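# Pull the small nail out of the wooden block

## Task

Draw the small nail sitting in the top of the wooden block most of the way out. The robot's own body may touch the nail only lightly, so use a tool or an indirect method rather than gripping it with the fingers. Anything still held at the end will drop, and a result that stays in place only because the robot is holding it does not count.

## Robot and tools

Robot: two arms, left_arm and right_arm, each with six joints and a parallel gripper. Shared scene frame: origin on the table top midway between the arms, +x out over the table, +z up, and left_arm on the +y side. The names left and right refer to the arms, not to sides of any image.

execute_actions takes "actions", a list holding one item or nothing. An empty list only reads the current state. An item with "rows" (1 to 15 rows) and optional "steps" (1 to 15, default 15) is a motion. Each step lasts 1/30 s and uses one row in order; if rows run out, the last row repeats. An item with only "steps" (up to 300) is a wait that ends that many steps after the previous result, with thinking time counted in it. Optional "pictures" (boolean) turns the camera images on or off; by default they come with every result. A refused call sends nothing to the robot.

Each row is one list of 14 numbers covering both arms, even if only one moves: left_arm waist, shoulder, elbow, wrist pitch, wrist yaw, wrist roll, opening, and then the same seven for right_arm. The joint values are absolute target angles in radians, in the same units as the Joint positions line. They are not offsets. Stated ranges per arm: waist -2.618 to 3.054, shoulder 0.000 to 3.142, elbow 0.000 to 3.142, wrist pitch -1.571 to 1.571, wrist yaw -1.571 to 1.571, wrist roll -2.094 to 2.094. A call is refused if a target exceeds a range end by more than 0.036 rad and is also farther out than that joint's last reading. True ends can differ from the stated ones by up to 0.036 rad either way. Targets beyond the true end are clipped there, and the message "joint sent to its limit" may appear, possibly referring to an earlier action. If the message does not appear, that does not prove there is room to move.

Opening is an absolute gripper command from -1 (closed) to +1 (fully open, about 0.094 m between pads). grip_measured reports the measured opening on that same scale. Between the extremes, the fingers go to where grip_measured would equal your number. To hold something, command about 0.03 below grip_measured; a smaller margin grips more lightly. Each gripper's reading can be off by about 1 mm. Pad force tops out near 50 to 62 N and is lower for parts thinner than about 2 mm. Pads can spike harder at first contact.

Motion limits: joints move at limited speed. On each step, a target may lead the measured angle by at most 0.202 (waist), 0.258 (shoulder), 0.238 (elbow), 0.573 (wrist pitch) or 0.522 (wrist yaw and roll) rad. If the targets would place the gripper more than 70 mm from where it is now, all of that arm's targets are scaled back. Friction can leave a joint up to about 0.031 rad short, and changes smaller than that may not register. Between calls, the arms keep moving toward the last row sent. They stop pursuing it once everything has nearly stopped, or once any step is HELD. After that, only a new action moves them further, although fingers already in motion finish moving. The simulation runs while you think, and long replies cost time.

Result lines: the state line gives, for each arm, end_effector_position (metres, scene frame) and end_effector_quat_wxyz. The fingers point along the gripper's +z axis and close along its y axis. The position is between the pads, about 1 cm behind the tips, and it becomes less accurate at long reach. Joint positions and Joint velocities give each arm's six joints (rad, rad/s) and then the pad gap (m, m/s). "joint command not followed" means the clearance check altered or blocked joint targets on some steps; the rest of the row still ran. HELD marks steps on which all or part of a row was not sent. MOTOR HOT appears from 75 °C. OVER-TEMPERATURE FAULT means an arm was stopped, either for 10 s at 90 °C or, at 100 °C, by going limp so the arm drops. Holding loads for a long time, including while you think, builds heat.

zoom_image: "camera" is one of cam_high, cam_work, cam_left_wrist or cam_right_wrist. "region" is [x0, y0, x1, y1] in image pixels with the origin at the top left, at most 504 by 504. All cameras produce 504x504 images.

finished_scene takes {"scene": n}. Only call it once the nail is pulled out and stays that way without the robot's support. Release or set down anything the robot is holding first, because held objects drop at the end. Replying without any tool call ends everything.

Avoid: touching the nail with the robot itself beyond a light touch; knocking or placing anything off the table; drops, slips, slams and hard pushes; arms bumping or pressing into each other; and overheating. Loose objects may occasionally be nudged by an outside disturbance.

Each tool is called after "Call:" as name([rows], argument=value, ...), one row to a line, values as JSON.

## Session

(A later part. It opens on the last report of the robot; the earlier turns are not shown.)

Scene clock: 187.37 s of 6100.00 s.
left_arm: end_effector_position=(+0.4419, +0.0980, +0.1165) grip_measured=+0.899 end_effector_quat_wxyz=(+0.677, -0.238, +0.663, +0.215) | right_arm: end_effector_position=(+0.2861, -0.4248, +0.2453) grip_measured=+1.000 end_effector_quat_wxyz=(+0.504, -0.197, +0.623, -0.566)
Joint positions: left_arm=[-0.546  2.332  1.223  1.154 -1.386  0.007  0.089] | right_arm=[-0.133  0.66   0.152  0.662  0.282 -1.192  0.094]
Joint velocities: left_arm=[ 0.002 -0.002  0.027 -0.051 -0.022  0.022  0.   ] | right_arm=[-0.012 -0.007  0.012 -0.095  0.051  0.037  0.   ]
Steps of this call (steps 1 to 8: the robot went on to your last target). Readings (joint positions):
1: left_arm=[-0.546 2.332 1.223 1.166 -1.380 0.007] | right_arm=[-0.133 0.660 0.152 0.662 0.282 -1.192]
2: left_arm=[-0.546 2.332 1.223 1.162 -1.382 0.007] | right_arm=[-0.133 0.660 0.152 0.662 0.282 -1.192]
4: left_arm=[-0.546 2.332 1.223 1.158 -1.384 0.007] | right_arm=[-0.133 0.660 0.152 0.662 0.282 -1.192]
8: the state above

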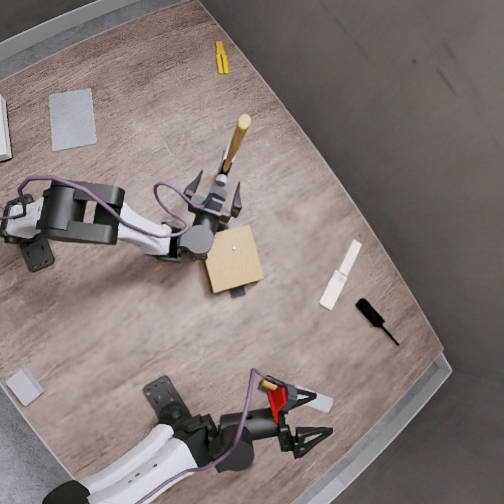

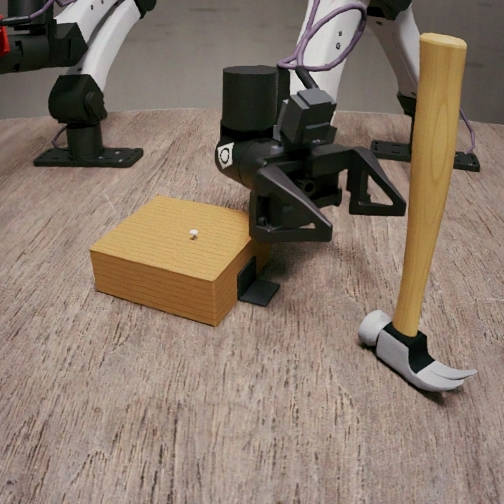

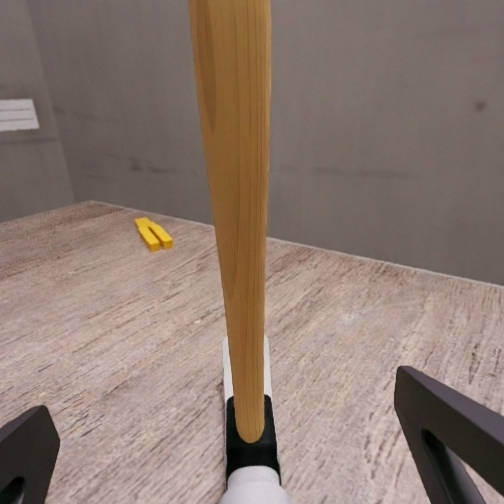

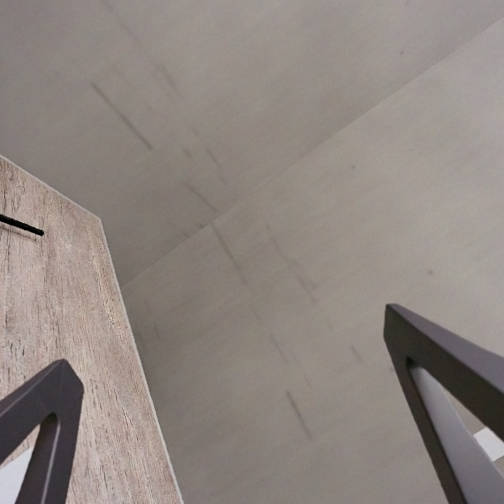

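Call:
execute_actions([
  {"rows":[[-0.53,2.345,1.258,1.135,-1.385,0.0,0.9,-0.133,0.66,0.152,0.662,0.282,-1.192,1],[-0.515,2.35,1.266,1.128,-1.37,0.0,0.9,-0.133,0.66,0.152,0.662,0.282,-1.192,1],[-0.50,2.355,1.274,1.121,-1.352,0.0,0.9,-0.133,0.66,0.152,0.662,0.282,-1.192,1],[-0.486,2.36,1.282,1.114,-1.335,0.0,0.9,-0.133,0.66,0.152,0.662,0.282,-1.192,1],[-0.472,2.365,1.29,1.107,-1.318,0.0,0.9,-0.133,0.66,0.152,0.662,0.282,-1.192,1],[-0.458,2.37,1.298,1.10,-1.301,0.0,0.9,-0.133,0.66,0.152,0.662,0.282,-1.192,1],[-0.444,2.375,1.306,1.093,-1.284,0.0,0.9,-0.133,0.66,0.152,0.662,0.282,-1.192,1],[-0.43,2.38,1.314,1.086,-1.267,0.0,0.9,-0.133,0.66,0.152,0.662,0.282,-1.192,1],[-0.416,2.385,1.322,1.079,-1.25,0.0,0.9,-0.133,0.66,0.152,0.662,0.282,-1.192,1],[-0.402,2.39,1.33,1.072,-1.235,0.0,0.9,-0.133,0.66,0.152,0.662,0.282,-1.192,1],[-0.39,2.395,1.335,1.067,-1.22,0.0,0.9,-0.133,0.66,0.152,0.662,0.282,-1.192,1]],"steps":15},
])

Call:
execute_actions([
  {"steps":10},
])

Scene clock: 192.13 s of 6100.00 s.
left_arm: end_effector_position=(+0.4953, +0.1508, +0.1088) grip_measured=+0.899 end_effector_quat_wxyz=(+0.667, -0.239, +0.664, +0.237) | right_arm: end_effector_position=(+0.2861, -0.4248, +0.2453) grip_measured=+1.000 end_effector_quat_wxyz=(+0.504, -0.197, +0.623, -0.566)
Joint positions: left_arm=[-0.383  2.385  1.309  1.087 -1.258  0.007  0.089] | right_arm=[-0.133  0.66   0.152  0.662  0.282 -1.192  0.094]
Joint velocities: left_arm=[ 0.076  0.037  0.012 -0.066  0.139 -0.066 -0.   ] | right_arm=[-0.002  0.007 -0.017  0.095  0.066 -0.037  0.   ]
Steps of this call (steps 1 to 30: the robot went on to your last target; steps 31 to 90: nothing new was sent; then 1.27 s passed at rest; steps 91 to 105: all 15 steps of this action). Readings (joint positions):
91: left_arm=[-0.546 2.332 1.223 1.150 -1.387 0.007] | right_arm=[-0.133 0.660 0.152 0.662 0.282 -1.192]
92: left_arm=[-0.544 2.333 1.225 1.149 -1.387 0.007] | right_arm=[-0.133 0.660 0.152 0.662 0.282 -1.192]
94: left_arm=[-0.533 2.340 1.241 1.142 -1.378 0.007] | right_arm=[-0.133 0.660 0.152 0.662 0.282 -1.192]
98: left_arm=[-0.476 2.359 1.276 1.123 -1.333 0.007] | right_arm=[-0.133 0.660 0.152 0.662 0.282 -1.192]
105: the state above

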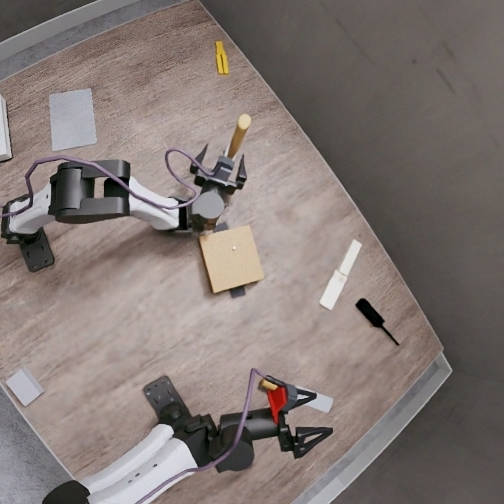

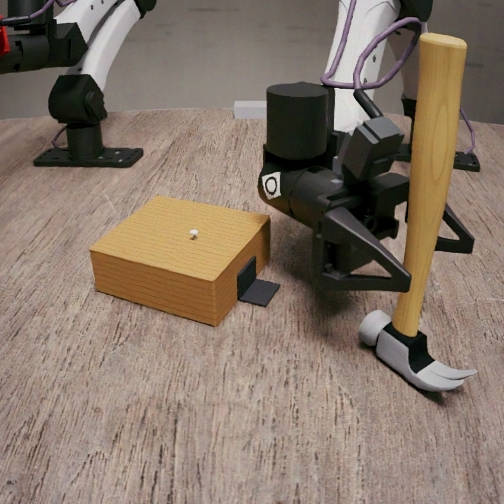

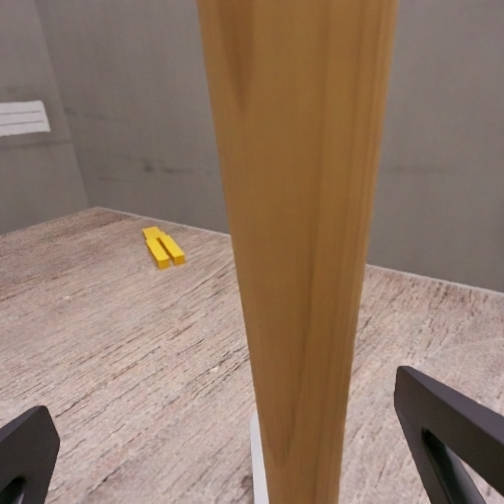

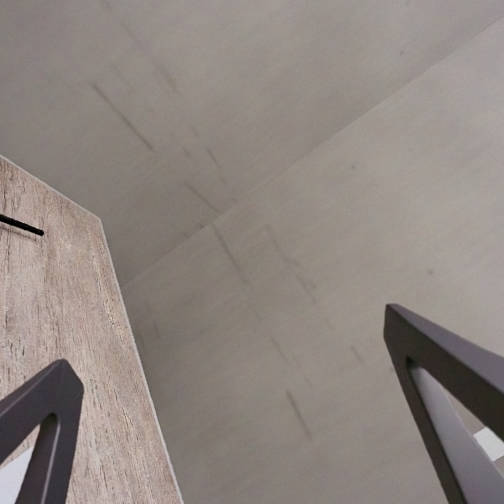

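Scene clock: 192.47 s of 6100.00 s.
left_arm: end_effector_position=(+0.4977, +0.1478, +0.1071) grip_measured=+0.899 end_effector_quat_wxyz=(+0.668, -0.228, +0.669, +0.233) | right_arm: end_effector_position=(+0.2861, -0.4248, +0.2453) grip_measured=+1.000 end_effector_quat_wxyz=(+0.504, -0.197, +0.623, -0.566)
Joint positions: left_arm=[-0.383  2.386  1.309  1.078 -1.235  0.007  0.089] | right_arm=[-0.133  0.66   0.152  0.662  0.282 -1.192  0.094]
Joint velocities: left_arm=[ 0.022 -0.002  0.002  0.037 -0.066  0.022  0.001] | right_arm=[-0.022 -0.012 -0.027  0.037 -0.051 -0.051  0.   ]
Steps of this call (steps 1 to 10: the robot went on to your last target). Readings (joint positions):
1: left_arm=[-0.382 2.386 1.309 1.084 -1.254 0.007] | right_arm=[-0.133 0.660 0.152 0.662 0.282 -1.192]
2: left_arm=[-0.382 2.386 1.309 1.082 -1.250 0.007] | right_arm=[-0.133 0.660 0.152 0.662 0.282 -1.192]
4: left_arm=[-0.383 2.386 1.309 1.080 -1.243 0.007] | right_arm=[-0.133 0.660 0.152 0.662 0.282 -1.192]
8: left_arm=[-0.383 2.386 1.309 1.078 -1.236 0.007] | right_arm=[-0.133 0.660 0.152 0.662 0.282 -1.192]
10: the state above

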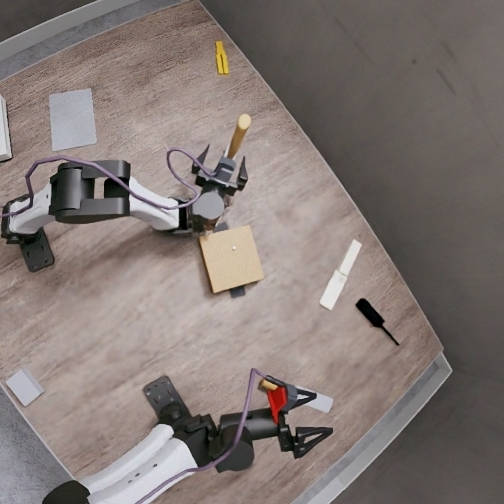

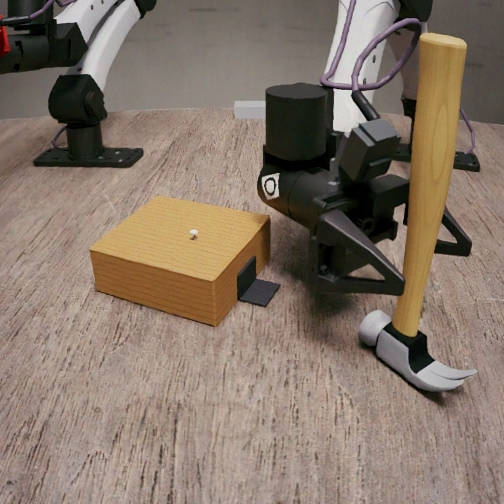

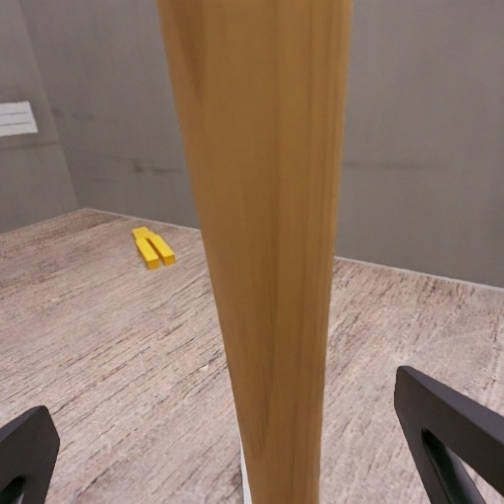

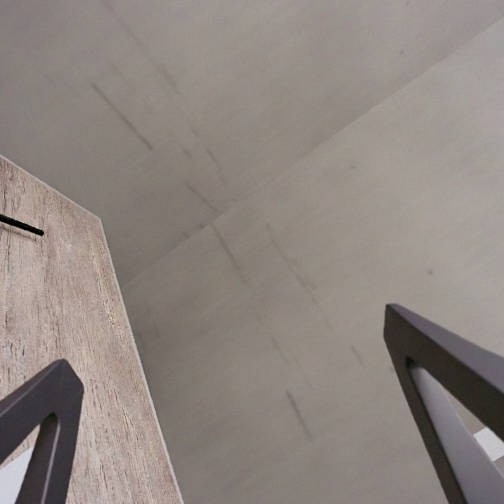

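Call:
zoom_image(camera="cam_work", region=[300, 160, 504, 400])

Call:
zoom_image(camera="cam_high", region=[170, 100, 280, 210])

Region (300, 160, 504, 400) of cam_work's 504x504 image, scaled by 2.100, with more detail than that image has; it fills the left 428 columns of this view, and the rest is white.

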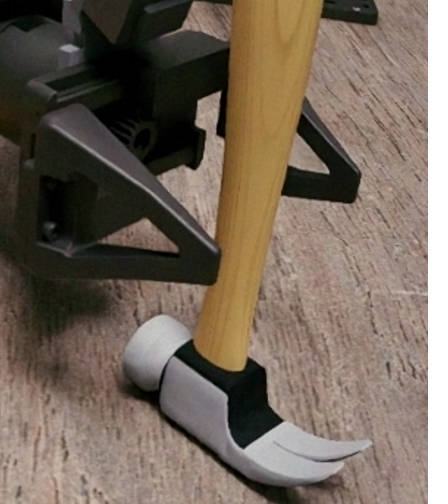

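Region (170, 100, 280, 210) of cam_high's 504x504 image, scaled by 4.582, with more detail than that image has.

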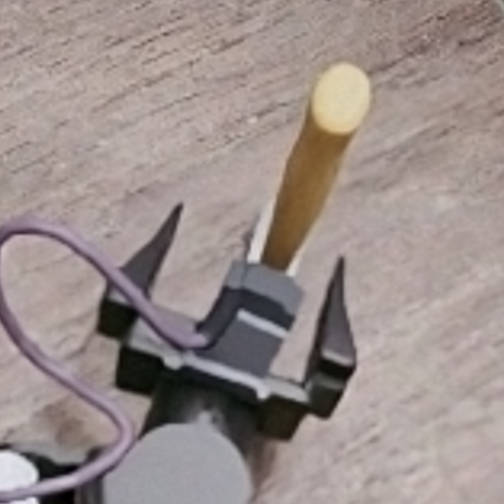

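Call:
execute_actions([
  {"rows":[[-0.386,2.402,1.35,1.059,-1.216,0.0,0.85,-0.133,0.66,0.152,0.662,0.282,-1.192,1],[-0.382,2.409,1.365,1.051,-1.212,0.0,0.8,-0.133,0.66,0.152,0.662,0.282,-1.192,1],[-0.378,2.416,1.38,1.043,-1.208,0.0,0.75,-0.133,0.66,0.152,0.662,0.282,-1.192,1],[-0.375,2.423,1.395,1.035,-1.205,0.0,0.7,-0.133,0.66,0.152,0.662,0.282,-1.192,1],[-0.371,2.429,1.41,1.026,-1.201,0.0,0.65,-0.133,0.66,0.152,0.662,0.282,-1.192,1],[-0.368,2.435,1.425,1.017,-1.198,0.0,0.6,-0.133,0.66,0.152,0.662,0.282,-1.192,1]],"steps":15},
])

Call:
execute_actions([
  {"steps":8},
])

Scene clock: 200.53 s of 6100.00 s.
left_arm: end_effector_position=(+0.5141, +0.1356, +0.1103) grip_measured=+0.601 end_effector_quat_wxyz=(+0.672, -0.222, +0.670, +0.223) | right_arm: end_effector_position=(+0.2861, -0.4248, +0.2453) grip_measured=+1.000 end_effector_quat_wxyz=(+0.504, -0.197, +0.623, -0.566)
Joint positions: left_arm=[-0.383  2.423  1.4    1.031 -1.211  0.007  0.075] | right_arm=[-0.133  0.66   0.152  0.662  0.282 -1.192  0.094]
Joint velocities: left_arm=[ 0.017  0.002  0.012 -0.007 -0.081  0.037 -0.001] | right_arm=[ 0.027 -0.012 -0.017  0.066  0.007  0.095  0.   ]
Steps of this call (steps 1 to 30: the robot went on to your last target; steps 31 to 90: nothing new was sent; then 4.57 s passed at rest; steps 91 to 105: all 15 steps of this action). Readings (joint positions):
91: left_arm=[-0.383 2.386 1.311 1.076 -1.232 0.007] | right_arm=[-0.133 0.660 0.152 0.662 0.282 -1.192]
92: left_arm=[-0.383 2.390 1.318 1.073 -1.232 0.007] | right_arm=[-0.133 0.660 0.152 0.662 0.282 -1.192]
94: left_arm=[-0.383 2.401 1.344 1.066 -1.228 0.007] | right_arm=[-0.133 0.660 0.152 0.662 0.282 -1.192]
98: left_arm=[-0.383 2.422 1.395 1.044 -1.217 0.007] | right_arm=[-0.133 0.660 0.152 0.662 0.282 -1.192]
105: the state above

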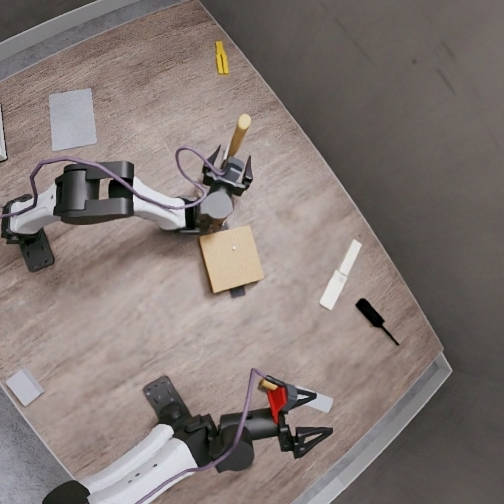

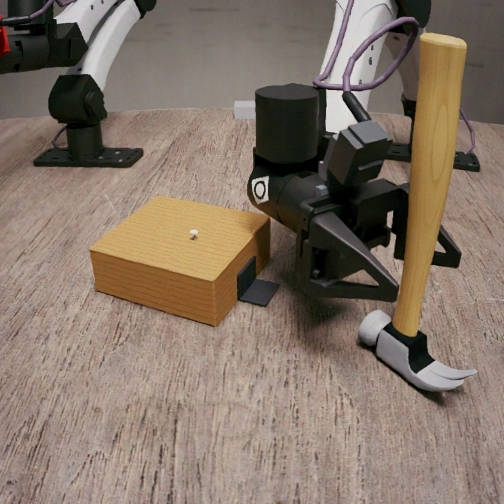

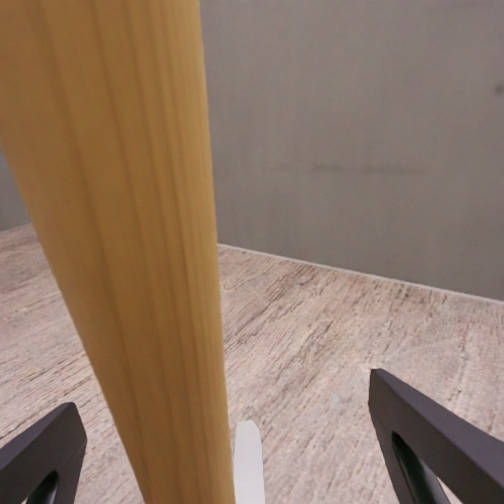

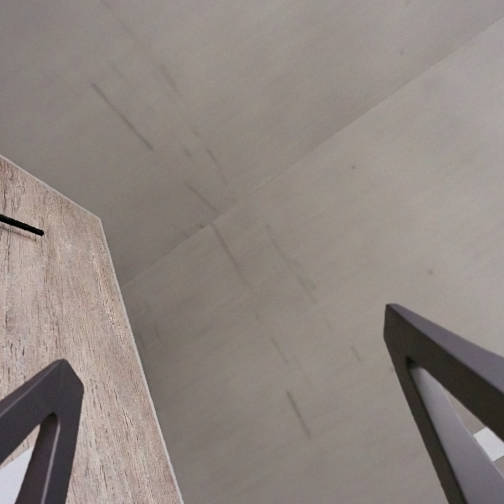

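Scene clock: 200.80 s of 6100.00 s.
left_arm: end_effector_position=(+0.5142, +0.1354, +0.1094) grip_measured=+0.601 end_effector_quat_wxyz=(+0.671, -0.221, +0.671, +0.223) | right_arm: end_effector_position=(+0.2861, -0.4248, +0.2453) grip_measured=+1.000 end_effector_quat_wxyz=(+0.504, -0.197, +0.623, -0.566)
Joint positions: left_arm=[-0.383  2.424  1.4    1.028 -1.21   0.007  0.075] | right_arm=[-0.133  0.66   0.152  0.662  0.282 -1.192  0.094]
Joint velocities: left_arm=[-0.022 -0.007 -0.022 -0.022 -0.037 -0.037 -0.   ] | right_arm=[ 0.017 -0.012  0.022 -0.081 -0.066 -0.051  0.   ]
Steps of this call (steps 1 to 8: the robot went on to your last target). Readings (joint positions):
1: left_arm=[-0.383 2.424 1.400 1.030 -1.211 0.007] | right_arm=[-0.133 0.660 0.152 0.662 0.282 -1.192]
2: left_arm=[-0.383 2.424 1.400 1.030 -1.211 0.007] | right_arm=[-0.133 0.660 0.152 0.662 0.282 -1.192]
4: left_arm=[-0.383 2.424 1.400 1.028 -1.211 0.007] | right_arm=[-0.133 0.660 0.152 0.662 0.282 -1.192]
8: the state above

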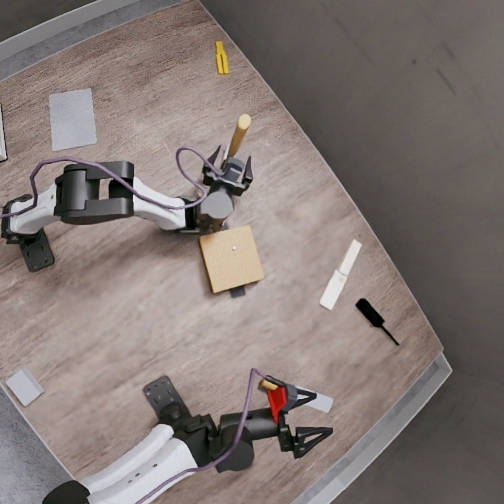

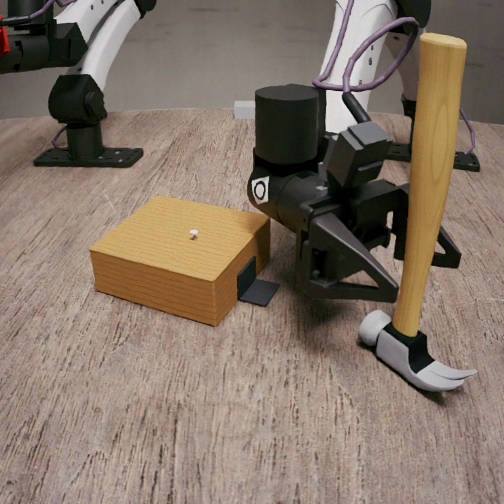

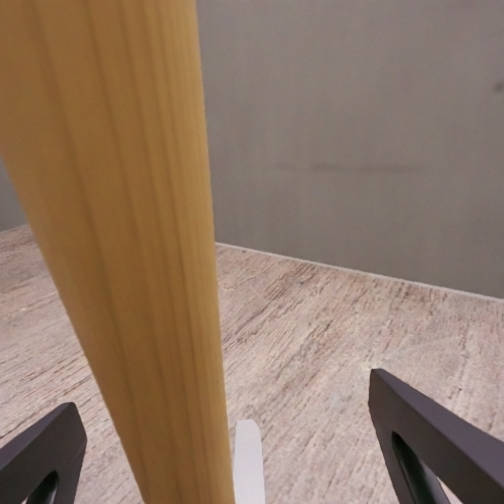

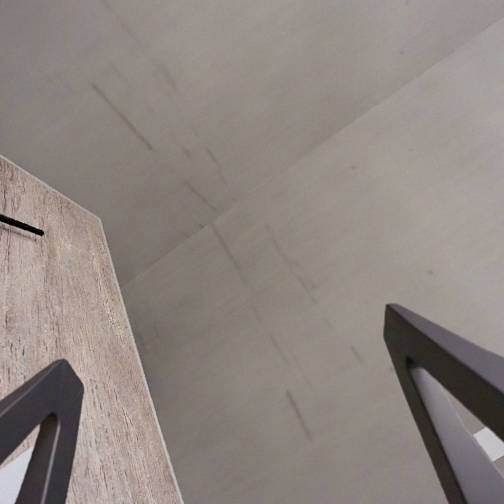

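Call:
execute_actions([
  {"rows":[[-0.375,2.42,1.39,1.04,-1.198,0.0,0.5,-0.133,0.66,0.152,0.662,0.282,-1.192,1],[-0.375,2.41,1.37,1.055,-1.198,0.0,0.4,-0.133,0.66,0.152,0.662,0.282,-1.192,1],[-0.375,2.397,1.348,1.07,-1.198,0.0,0.3,-0.133,0.66,0.152,0.662,0.282,-1.192,1]],"steps":15},
])

Scene clock: 204.83 s of 6100.00 s.
left_arm: end_effector_position=(+0.5098, +0.1382, +0.1074) grip_measured=+0.301 end_effector_quat_wxyz=(+0.671, -0.220, +0.672, +0.223) | right_arm: end_effector_position=(+0.2861, -0.4248, +0.2453) grip_measured=+1.000 end_effector_quat_wxyz=(+0.504, -0.197, +0.623, -0.566)
Joint positions: left_arm=[-0.383  2.415  1.369  1.048 -1.209  0.007  0.061] | right_arm=[-0.133  0.66   0.152  0.662  0.282 -1.192  0.094]
Joint velocities: left_arm=[-0.002 -0.007 -0.012  0.037 -0.037  0.007 -0.002] | right_arm=[ 0.017  0.002  0.002 -0.037 -0.007  0.081  0.   ]
Steps of this call (steps 1 to 15: the robot went on to your last target; steps 16 to 90: nothing new was sent; then 0.53 s passed at rest; steps 91 to 105: all 15 steps of this action). Readings (joint positions):
91: left_arm=[-0.383 2.424 1.400 1.027 -1.210 0.007] | right_arm=[-0.133 0.660 0.152 0.662 0.282 -1.192]
92: left_arm=[-0.383 2.424 1.400 1.028 -1.210 0.007] | right_arm=[-0.133 0.660 0.152 0.662 0.282 -1.192]
94: left_arm=[-0.383 2.419 1.385 1.035 -1.209 0.007] | right_arm=[-0.133 0.660 0.152 0.662 0.282 -1.192]
98: left_arm=[-0.383 2.415 1.370 1.043 -1.209 0.007] | right_arm=[-0.133 0.660 0.152 0.662 0.282 -1.192]
105: the state above

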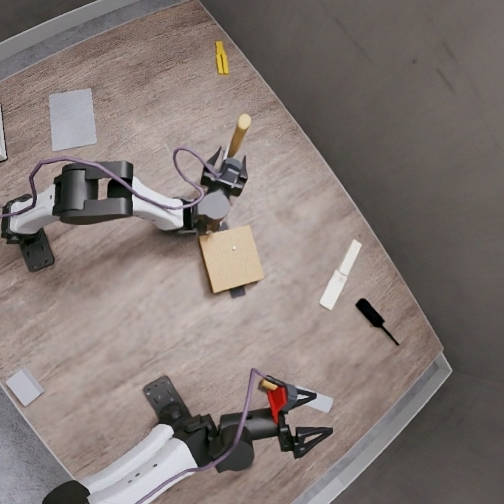

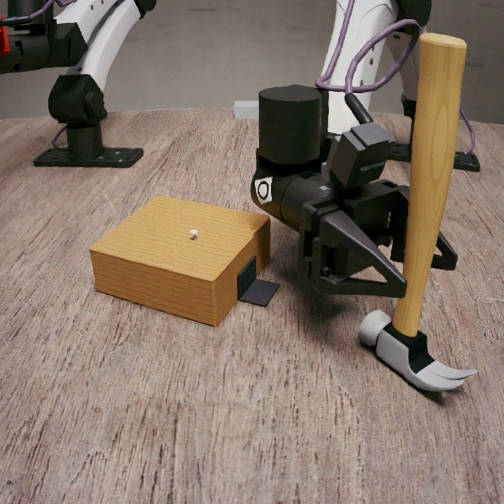

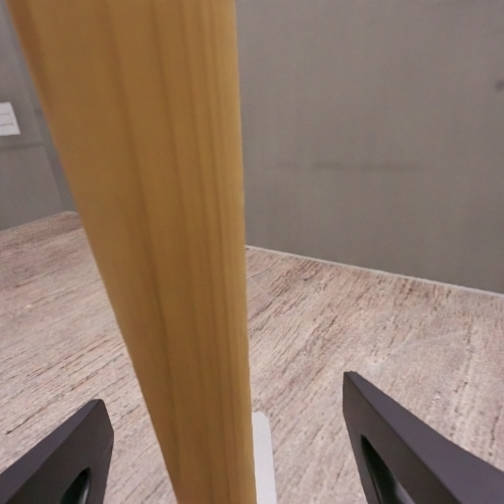

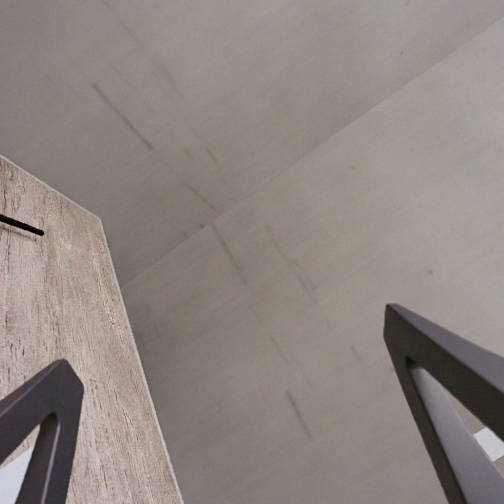

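Call:
execute_actions([
  {"rows":[[-0.375,2.397,1.348,1.07,-1.198,0.0,0.2,-0.133,0.66,0.152,0.662,0.282,-1.192,1],[-0.375,2.397,1.348,1.07,-1.198,0.0,0.1,-0.133,0.66,0.152,0.662,0.282,-1.192,1],[-0.375,2.397,1.348,1.07,-1.198,0.0,0.0,-0.133,0.66,0.152,0.662,0.282,-1.192,1],[-0.375,2.397,1.348,1.07,-1.198,0.0,-0.1,-0.133,0.66,0.152,0.662,0.282,-1.192,1],[-0.375,2.397,1.348,1.07,-1.198,0.0,-0.2,-0.133,0.66,0.152,0.662,0.282,-1.192,1],[-0.375,2.397,1.348,1.07,-1.198,0.0,-0.28,-0.133,0.66,0.152,0.662,0.282,-1.192,1],[-0.375,2.397,1.348,1.07,-1.198,0.0,-0.35,-0.133,0.66,0.152,0.662,0.282,-1.192,1],[-0.375,2.397,1.348,1.07,-1.198,0.0,-0.40,-0.133,0.66,0.152,0.662,0.282,-1.192,1],[-0.375,2.397,1.348,1.07,-1.198,0.0,-0.44,-0.133,0.66,0.152,0.662,0.282,-1.192,1],[-0.375,2.397,1.348,1.07,-1.198,0.0,-0.48,-0.133,0.66,0.152,0.662,0.282,-1.192,1],[-0.375,2.397,1.348,1.07,-1.198,0.0,-0.52,-0.133,0.66,0.152,0.662,0.282,-1.192,1]],"steps":15},
])

Scene clock: 208.13 s of 6100.00 s.
left_arm: end_effector_position=(+0.5098, +0.1382, +0.1076) grip_measured=-0.519 end_effector_quat_wxyz=(+0.672, -0.220, +0.671, +0.223) | right_arm: end_effector_position=(+0.2861, -0.4248, +0.2453) grip_measured=+1.000 end_effector_quat_wxyz=(+0.504, -0.197, +0.623, -0.566)
Joint positions: left_arm=[-0.383  2.415  1.369  1.049 -1.209  0.007  0.023] | right_arm=[-0.133  0.66   0.152  0.662  0.282 -1.192  0.094]
Joint velocities: left_arm=[-0.007 -0.012 -0.002 -0.007 -0.007 -0.022  0.001] | right_arm=[ 0.007  0.007 -0.017  0.007 -0.037  0.051  0.   ]
Steps of this call (steps 1 to 15: the robot went on to your last target; steps 16 to 84: nothing new was sent; steps 85 to 99: all 15 steps of this action). Readings (joint positions):
85: left_arm=[-0.383 2.415 1.369 1.049 -1.209 0.007] | right_arm=[-0.133 0.660 0.152 0.662 0.282 -1.192]
86: left_arm=[-0.383 2.415 1.369 1.049 -1.209 0.007] | right_arm=[-0.133 0.660 0.152 0.662 0.282 -1.192]
88: left_arm=[-0.383 2.415 1.369 1.049 -1.209 0.007] | right_arm=[-0.133 0.660 0.152 0.662 0.282 -1.192]
92: left_arm=[-0.383 2.415 1.369 1.049 -1.209 0.007] | right_arm=[-0.133 0.660 0.152 0.662 0.282 -1.192]
99: the state above

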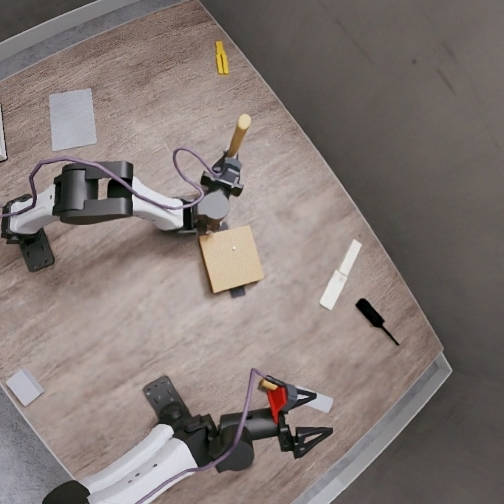

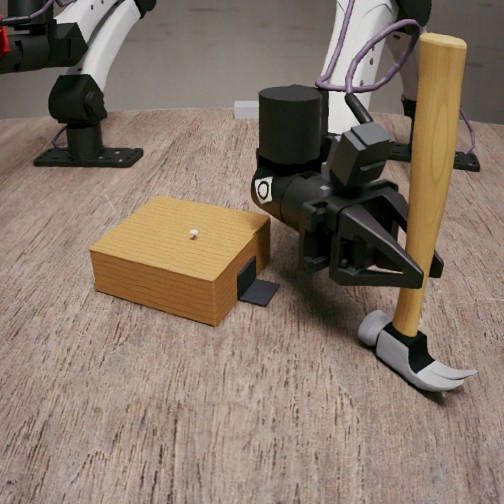

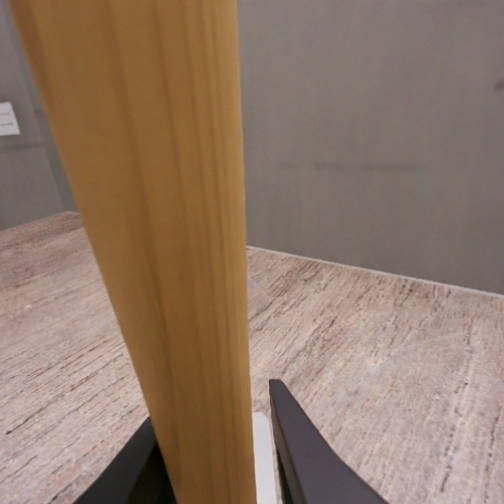

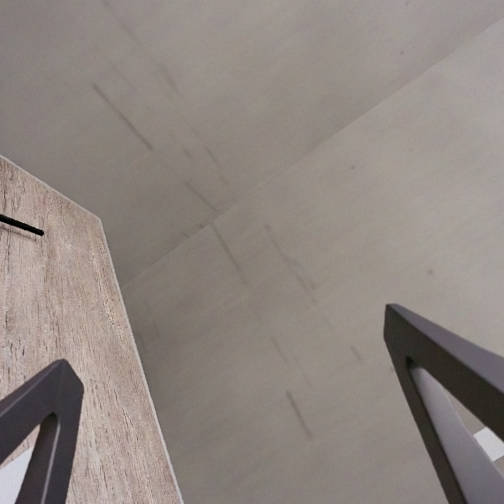

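Call:
execute_actions([
  {"rows":[[-0.375,2.397,1.348,1.07,-1.198,0.0,-0.55,-0.133,0.66,0.152,0.662,0.282,-1.192,1],[-0.375,2.397,1.348,1.07,-1.198,0.0,-0.58,-0.133,0.66,0.152,0.662,0.282,-1.192,1],[-0.375,2.397,1.348,1.07,-1.198,0.0,-0.61,-0.133,0.66,0.152,0.662,0.282,-1.192,1],[-0.375,2.397,1.348,1.07,-1.198,0.0,-0.63,-0.133,0.66,0.152,0.662,0.282,-1.192,1],[-0.375,2.397,1.348,1.07,-1.198,0.0,-0.65,-0.133,0.66,0.152,0.662,0.282,-1.192,1],[-0.375,2.397,1.348,1.07,-1.198,0.0,-0.67,-0.133,0.66,0.152,0.662,0.282,-1.192,1],[-0.375,2.397,1.348,1.07,-1.198,0.0,-0.69,-0.133,0.66,0.152,0.662,0.282,-1.192,1],[-0.375,2.397,1.348,1.07,-1.198,0.0,-0.71,-0.133,0.66,0.152,0.662,0.282,-1.192,1],[-0.375,2.397,1.348,1.07,-1.198,0.0,-0.73,-0.133,0.66,0.152,0.662,0.282,-1.192,1],[-0.375,2.397,1.348,1.07,-1.198,0.0,-0.745,-0.133,0.66,0.152,0.662,0.282,-1.192,1]],"steps":15},
])

Scene clock: 210.37 s of 6100.00 s.
left_arm: end_effector_position=(+0.5097, +0.1391, +0.1076) grip_measured=-0.666 end_effector_quat_wxyz=(+0.671, -0.222, +0.671, +0.224) | right_arm: end_effector_position=(+0.2861, -0.4248, +0.2453) grip_measured=+1.000 end_effector_quat_wxyz=(+0.504, -0.197, +0.623, -0.566)
Joint positions: left_arm=[-0.382  2.415  1.369  1.05  -1.211  0.007  0.016] | right_arm=[-0.133  0.66   0.152  0.662  0.282 -1.192  0.094]
Joint velocities: left_arm=[-0.002 -0.007 -0.007 -0.051 -0.066  0.007 -0.001] | right_arm=[-0.012  0.007 -0.012  0.022 -0.007 -0.022  0.   ]
Steps of this call (steps 1 to 15: the robot went on to your last target; steps 16 to 52: nothing new was sent; steps 53 to 67: all 15 steps of this action). Readings (joint positions):
53: left_arm=[-0.383 2.415 1.369 1.049 -1.209 0.007] | right_arm=[-0.133 0.660 0.152 0.662 0.282 -1.192]
54: left_arm=[-0.383 2.415 1.369 1.050 -1.209 0.007] | right_arm=[-0.133 0.660 0.152 0.662 0.282 -1.192]
56: left_arm=[-0.383 2.415 1.369 1.050 -1.209 0.007] | right_arm=[-0.133 0.660 0.152 0.662 0.282 -1.192]
60: left_arm=[-0.382 2.415 1.369 1.050 -1.211 0.007] | right_arm=[-0.133 0.660 0.152 0.662 0.282 -1.192]
67: the state above

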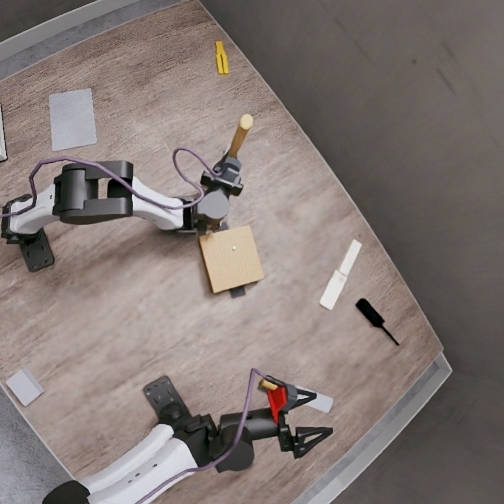

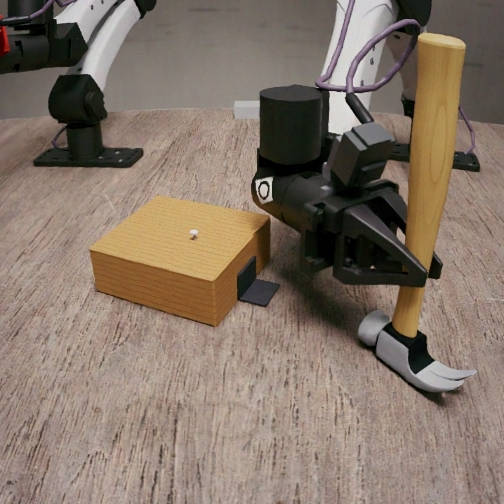

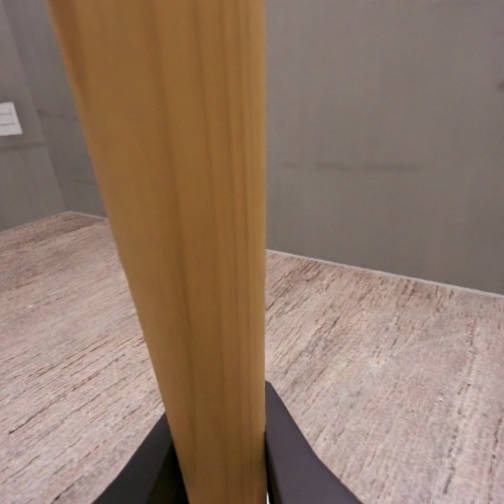

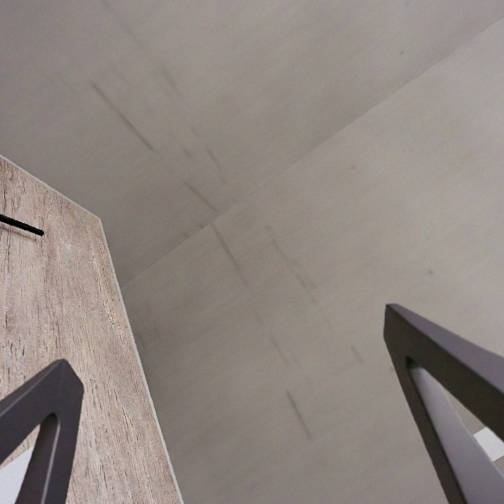

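Call:
execute_actions([
  {"rows":[[-0.375,2.39,1.36,1.07,-1.198,0.0,-0.71,-0.133,0.66,0.152,0.662,0.282,-1.192,1],[-0.375,2.375,1.37,1.055,-1.198,0.0,-0.71,-0.133,0.66,0.152,0.662,0.282,-1.192,1],[-0.375,2.36,1.38,1.04,-1.198,0.0,-0.71,-0.133,0.66,0.152,0.662,0.282,-1.192,1],[-0.375,2.34,1.385,1.02,-1.198,0.0,-0.71,-0.133,0.66,0.152,0.662,0.282,-1.192,1],[-0.375,2.32,1.385,1.0,-1.198,0.0,-0.71,-0.133,0.66,0.152,0.662,0.282,-1.192,1],[-0.375,2.30,1.385,0.98,-1.198,0.0,-0.71,-0.133,0.66,0.152,0.662,0.282,-1.192,1],[-0.375,2.28,1.385,0.96,-1.198,0.0,-0.71,-0.133,0.66,0.152,0.662,0.282,-1.192,1],[-0.375,2.26,1.385,0.94,-1.198,0.0,-0.71,-0.133,0.66,0.152,0.662,0.282,-1.192,1],[-0.375,2.24,1.385,0.92,-1.198,0.0,-0.71,-0.133,0.66,0.152,0.662,0.282,-1.192,1],[-0.375,2.22,1.385,0.90,-1.198,0.0,-0.71,-0.133,0.66,0.152,0.662,0.282,-1.192,1],[-0.375,2.20,1.385,0.88,-1.198,0.0,-0.71,-0.133,0.66,0.152,0.662,0.282,-1.192,1],[-0.375,2.18,1.385,0.86,-1.198,0.0,-0.71,-0.133,0.66,0.152,0.662,0.282,-1.192,1],[-0.375,2.16,1.385,0.84,-1.198,0.0,-0.71,-0.133,0.66,0.152,0.662,0.282,-1.192,1],[-0.375,2.14,1.385,0.825,-1.198,0.0,-0.71,-0.133,0.66,0.152,0.662,0.282,-1.192,1],[-0.375,2.125,1.385,0.81,-1.198,0.0,-0.71,-0.133,0.66,0.152,0.662,0.282,-1.192,1]],"steps":15},
])

Call:
execute_actions([
  {"steps":8},
])

Scene clock: 221.07 s of 6100.00 s.
left_arm: end_effector_position=(+0.5045, +0.1419, +0.1850) grip_measured=-0.666 end_effector_quat_wxyz=(+0.670, -0.216, +0.674, +0.224) | right_arm: end_effector_position=(+0.2861, -0.4248, +0.2453) grip_measured=+1.000 end_effector_quat_wxyz=(+0.504, -0.197, +0.623, -0.566)
Joint positions: left_arm=[-0.382  2.201  1.369  0.824 -1.204  0.006  0.016] | right_arm=[-0.133  0.66   0.152  0.662  0.282 -1.192  0.094]
Joint velocities: left_arm=[ 0.007 -0.642 -0.022 -0.432 -0.007 -0.007  0.001] | right_arm=[-0.007  0.007  0.002  0.066  0.037 -0.095  0.   ]
Steps of this call (steps 1 to 15: the robot went on to your last target; steps 16 to 90: nothing new was sent; then 7.20 s passed at rest; steps 91 to 105: all 15 steps of this action). Readings (joint positions):
91: left_arm=[-0.382 2.414 1.369 1.050 -1.211 0.007] | right_arm=[-0.133 0.660 0.152 0.662 0.282 -1.192]
92: left_arm=[-0.382 2.412 1.369 1.048 -1.211 0.007] | right_arm=[-0.133 0.660 0.152 0.662 0.282 -1.192]
94: left_arm=[-0.382 2.405 1.369 1.028 -1.209 0.006] | right_arm=[-0.133 0.660 0.152 0.662 0.282 -1.192]
98: left_arm=[-0.382 2.360 1.369 0.945 -1.207 0.006] | right_arm=[-0.133 0.660 0.152 0.662 0.282 -1.192]
105: the state above

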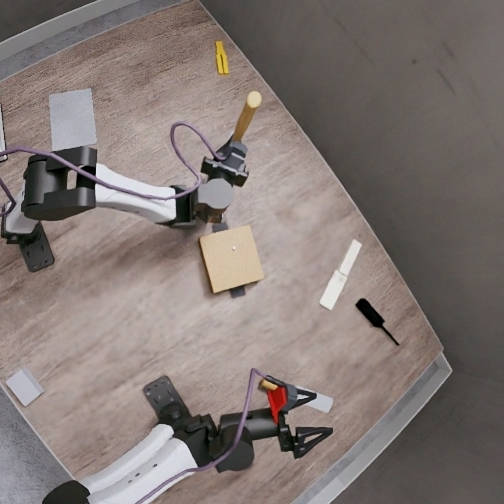

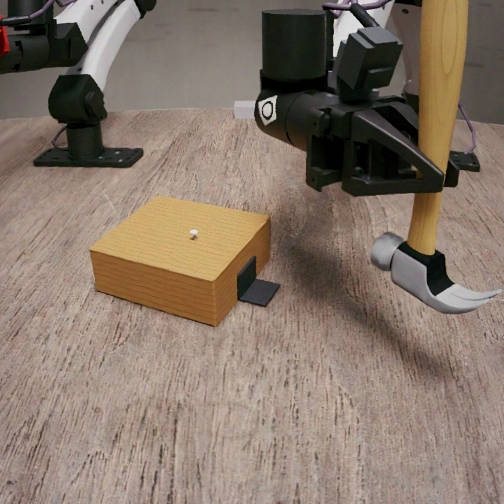

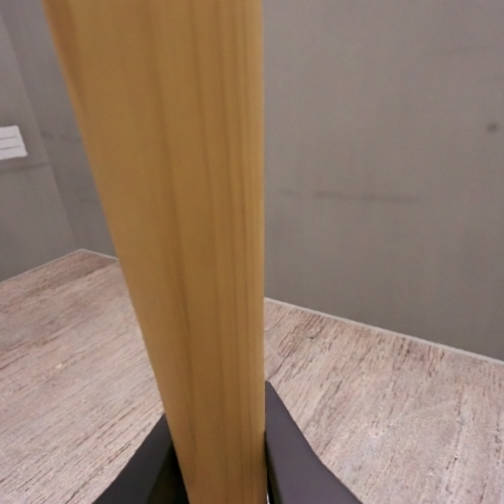

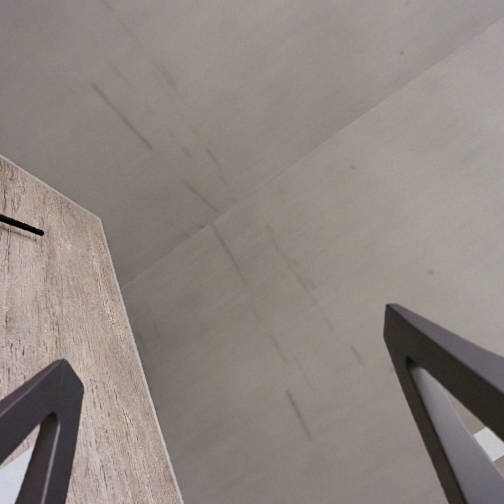

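Scene clock: 221.33 s of 6100.00 s.
left_arm: end_effector_position=(+0.5007, +0.1443, +0.2063) grip_measured=-0.666 end_effector_quat_wxyz=(+0.672, -0.219, +0.672, +0.221) | right_arm: end_effector_position=(+0.2861, -0.4248, +0.2453) grip_measured=+1.000 end_effector_quat_wxyz=(+0.504, -0.197, +0.623, -0.566)
Joint positions: left_arm=[-0.382  2.147  1.369  0.781 -1.204  0.006  0.016] | right_arm=[-0.133  0.66   0.152  0.662  0.282 -1.192  0.094]
Joint velocities: left_arm=[ 0.007  0.032  0.007 -0.286 -0.022 -0.022 -0.   ] | right_arm=[-0.012  0.007  0.022 -0.066 -0.051 -0.051  0.   ]
Steps of this call (steps 1 to 8: the robot went on to your last target). Readings (joint positions):
1: left_arm=[-0.382 2.181 1.369 0.814 -1.204 0.006] | right_arm=[-0.133 0.660 0.152 0.662 0.282 -1.192]
2: left_arm=[-0.382 2.165 1.369 0.809 -1.204 0.006] | right_arm=[-0.133 0.660 0.152 0.662 0.282 -1.192]
4: left_arm=[-0.382 2.147 1.369 0.806 -1.204 0.006] | right_arm=[-0.133 0.660 0.152 0.662 0.282 -1.192]
8: the state above

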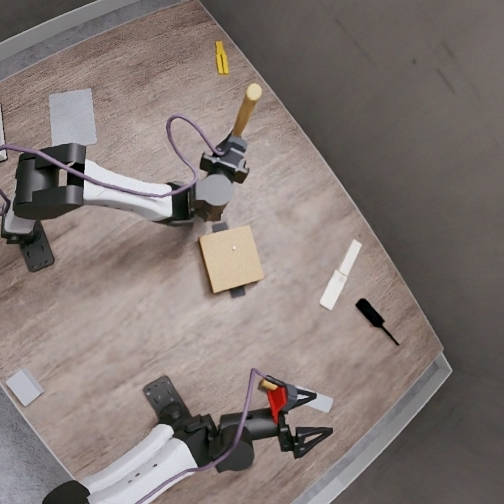

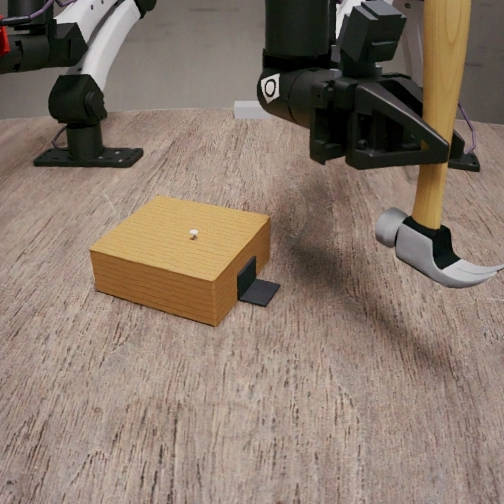

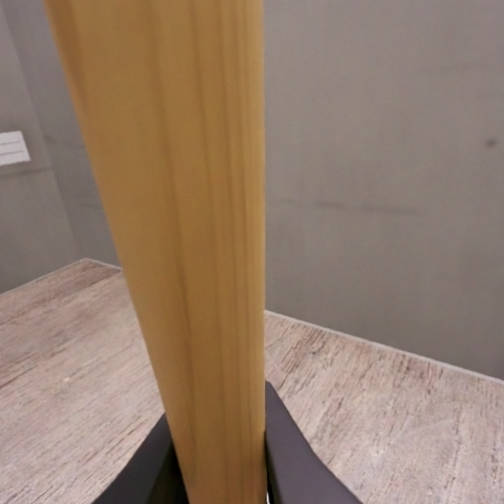

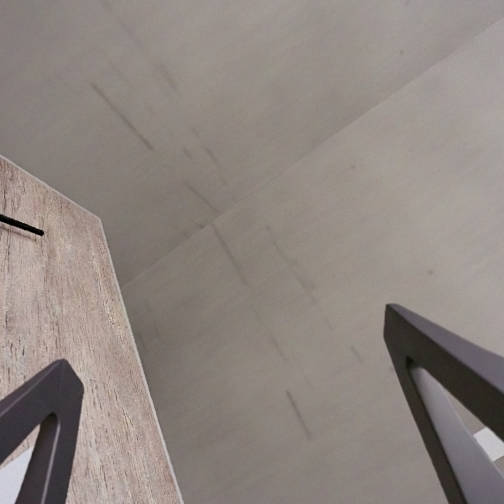

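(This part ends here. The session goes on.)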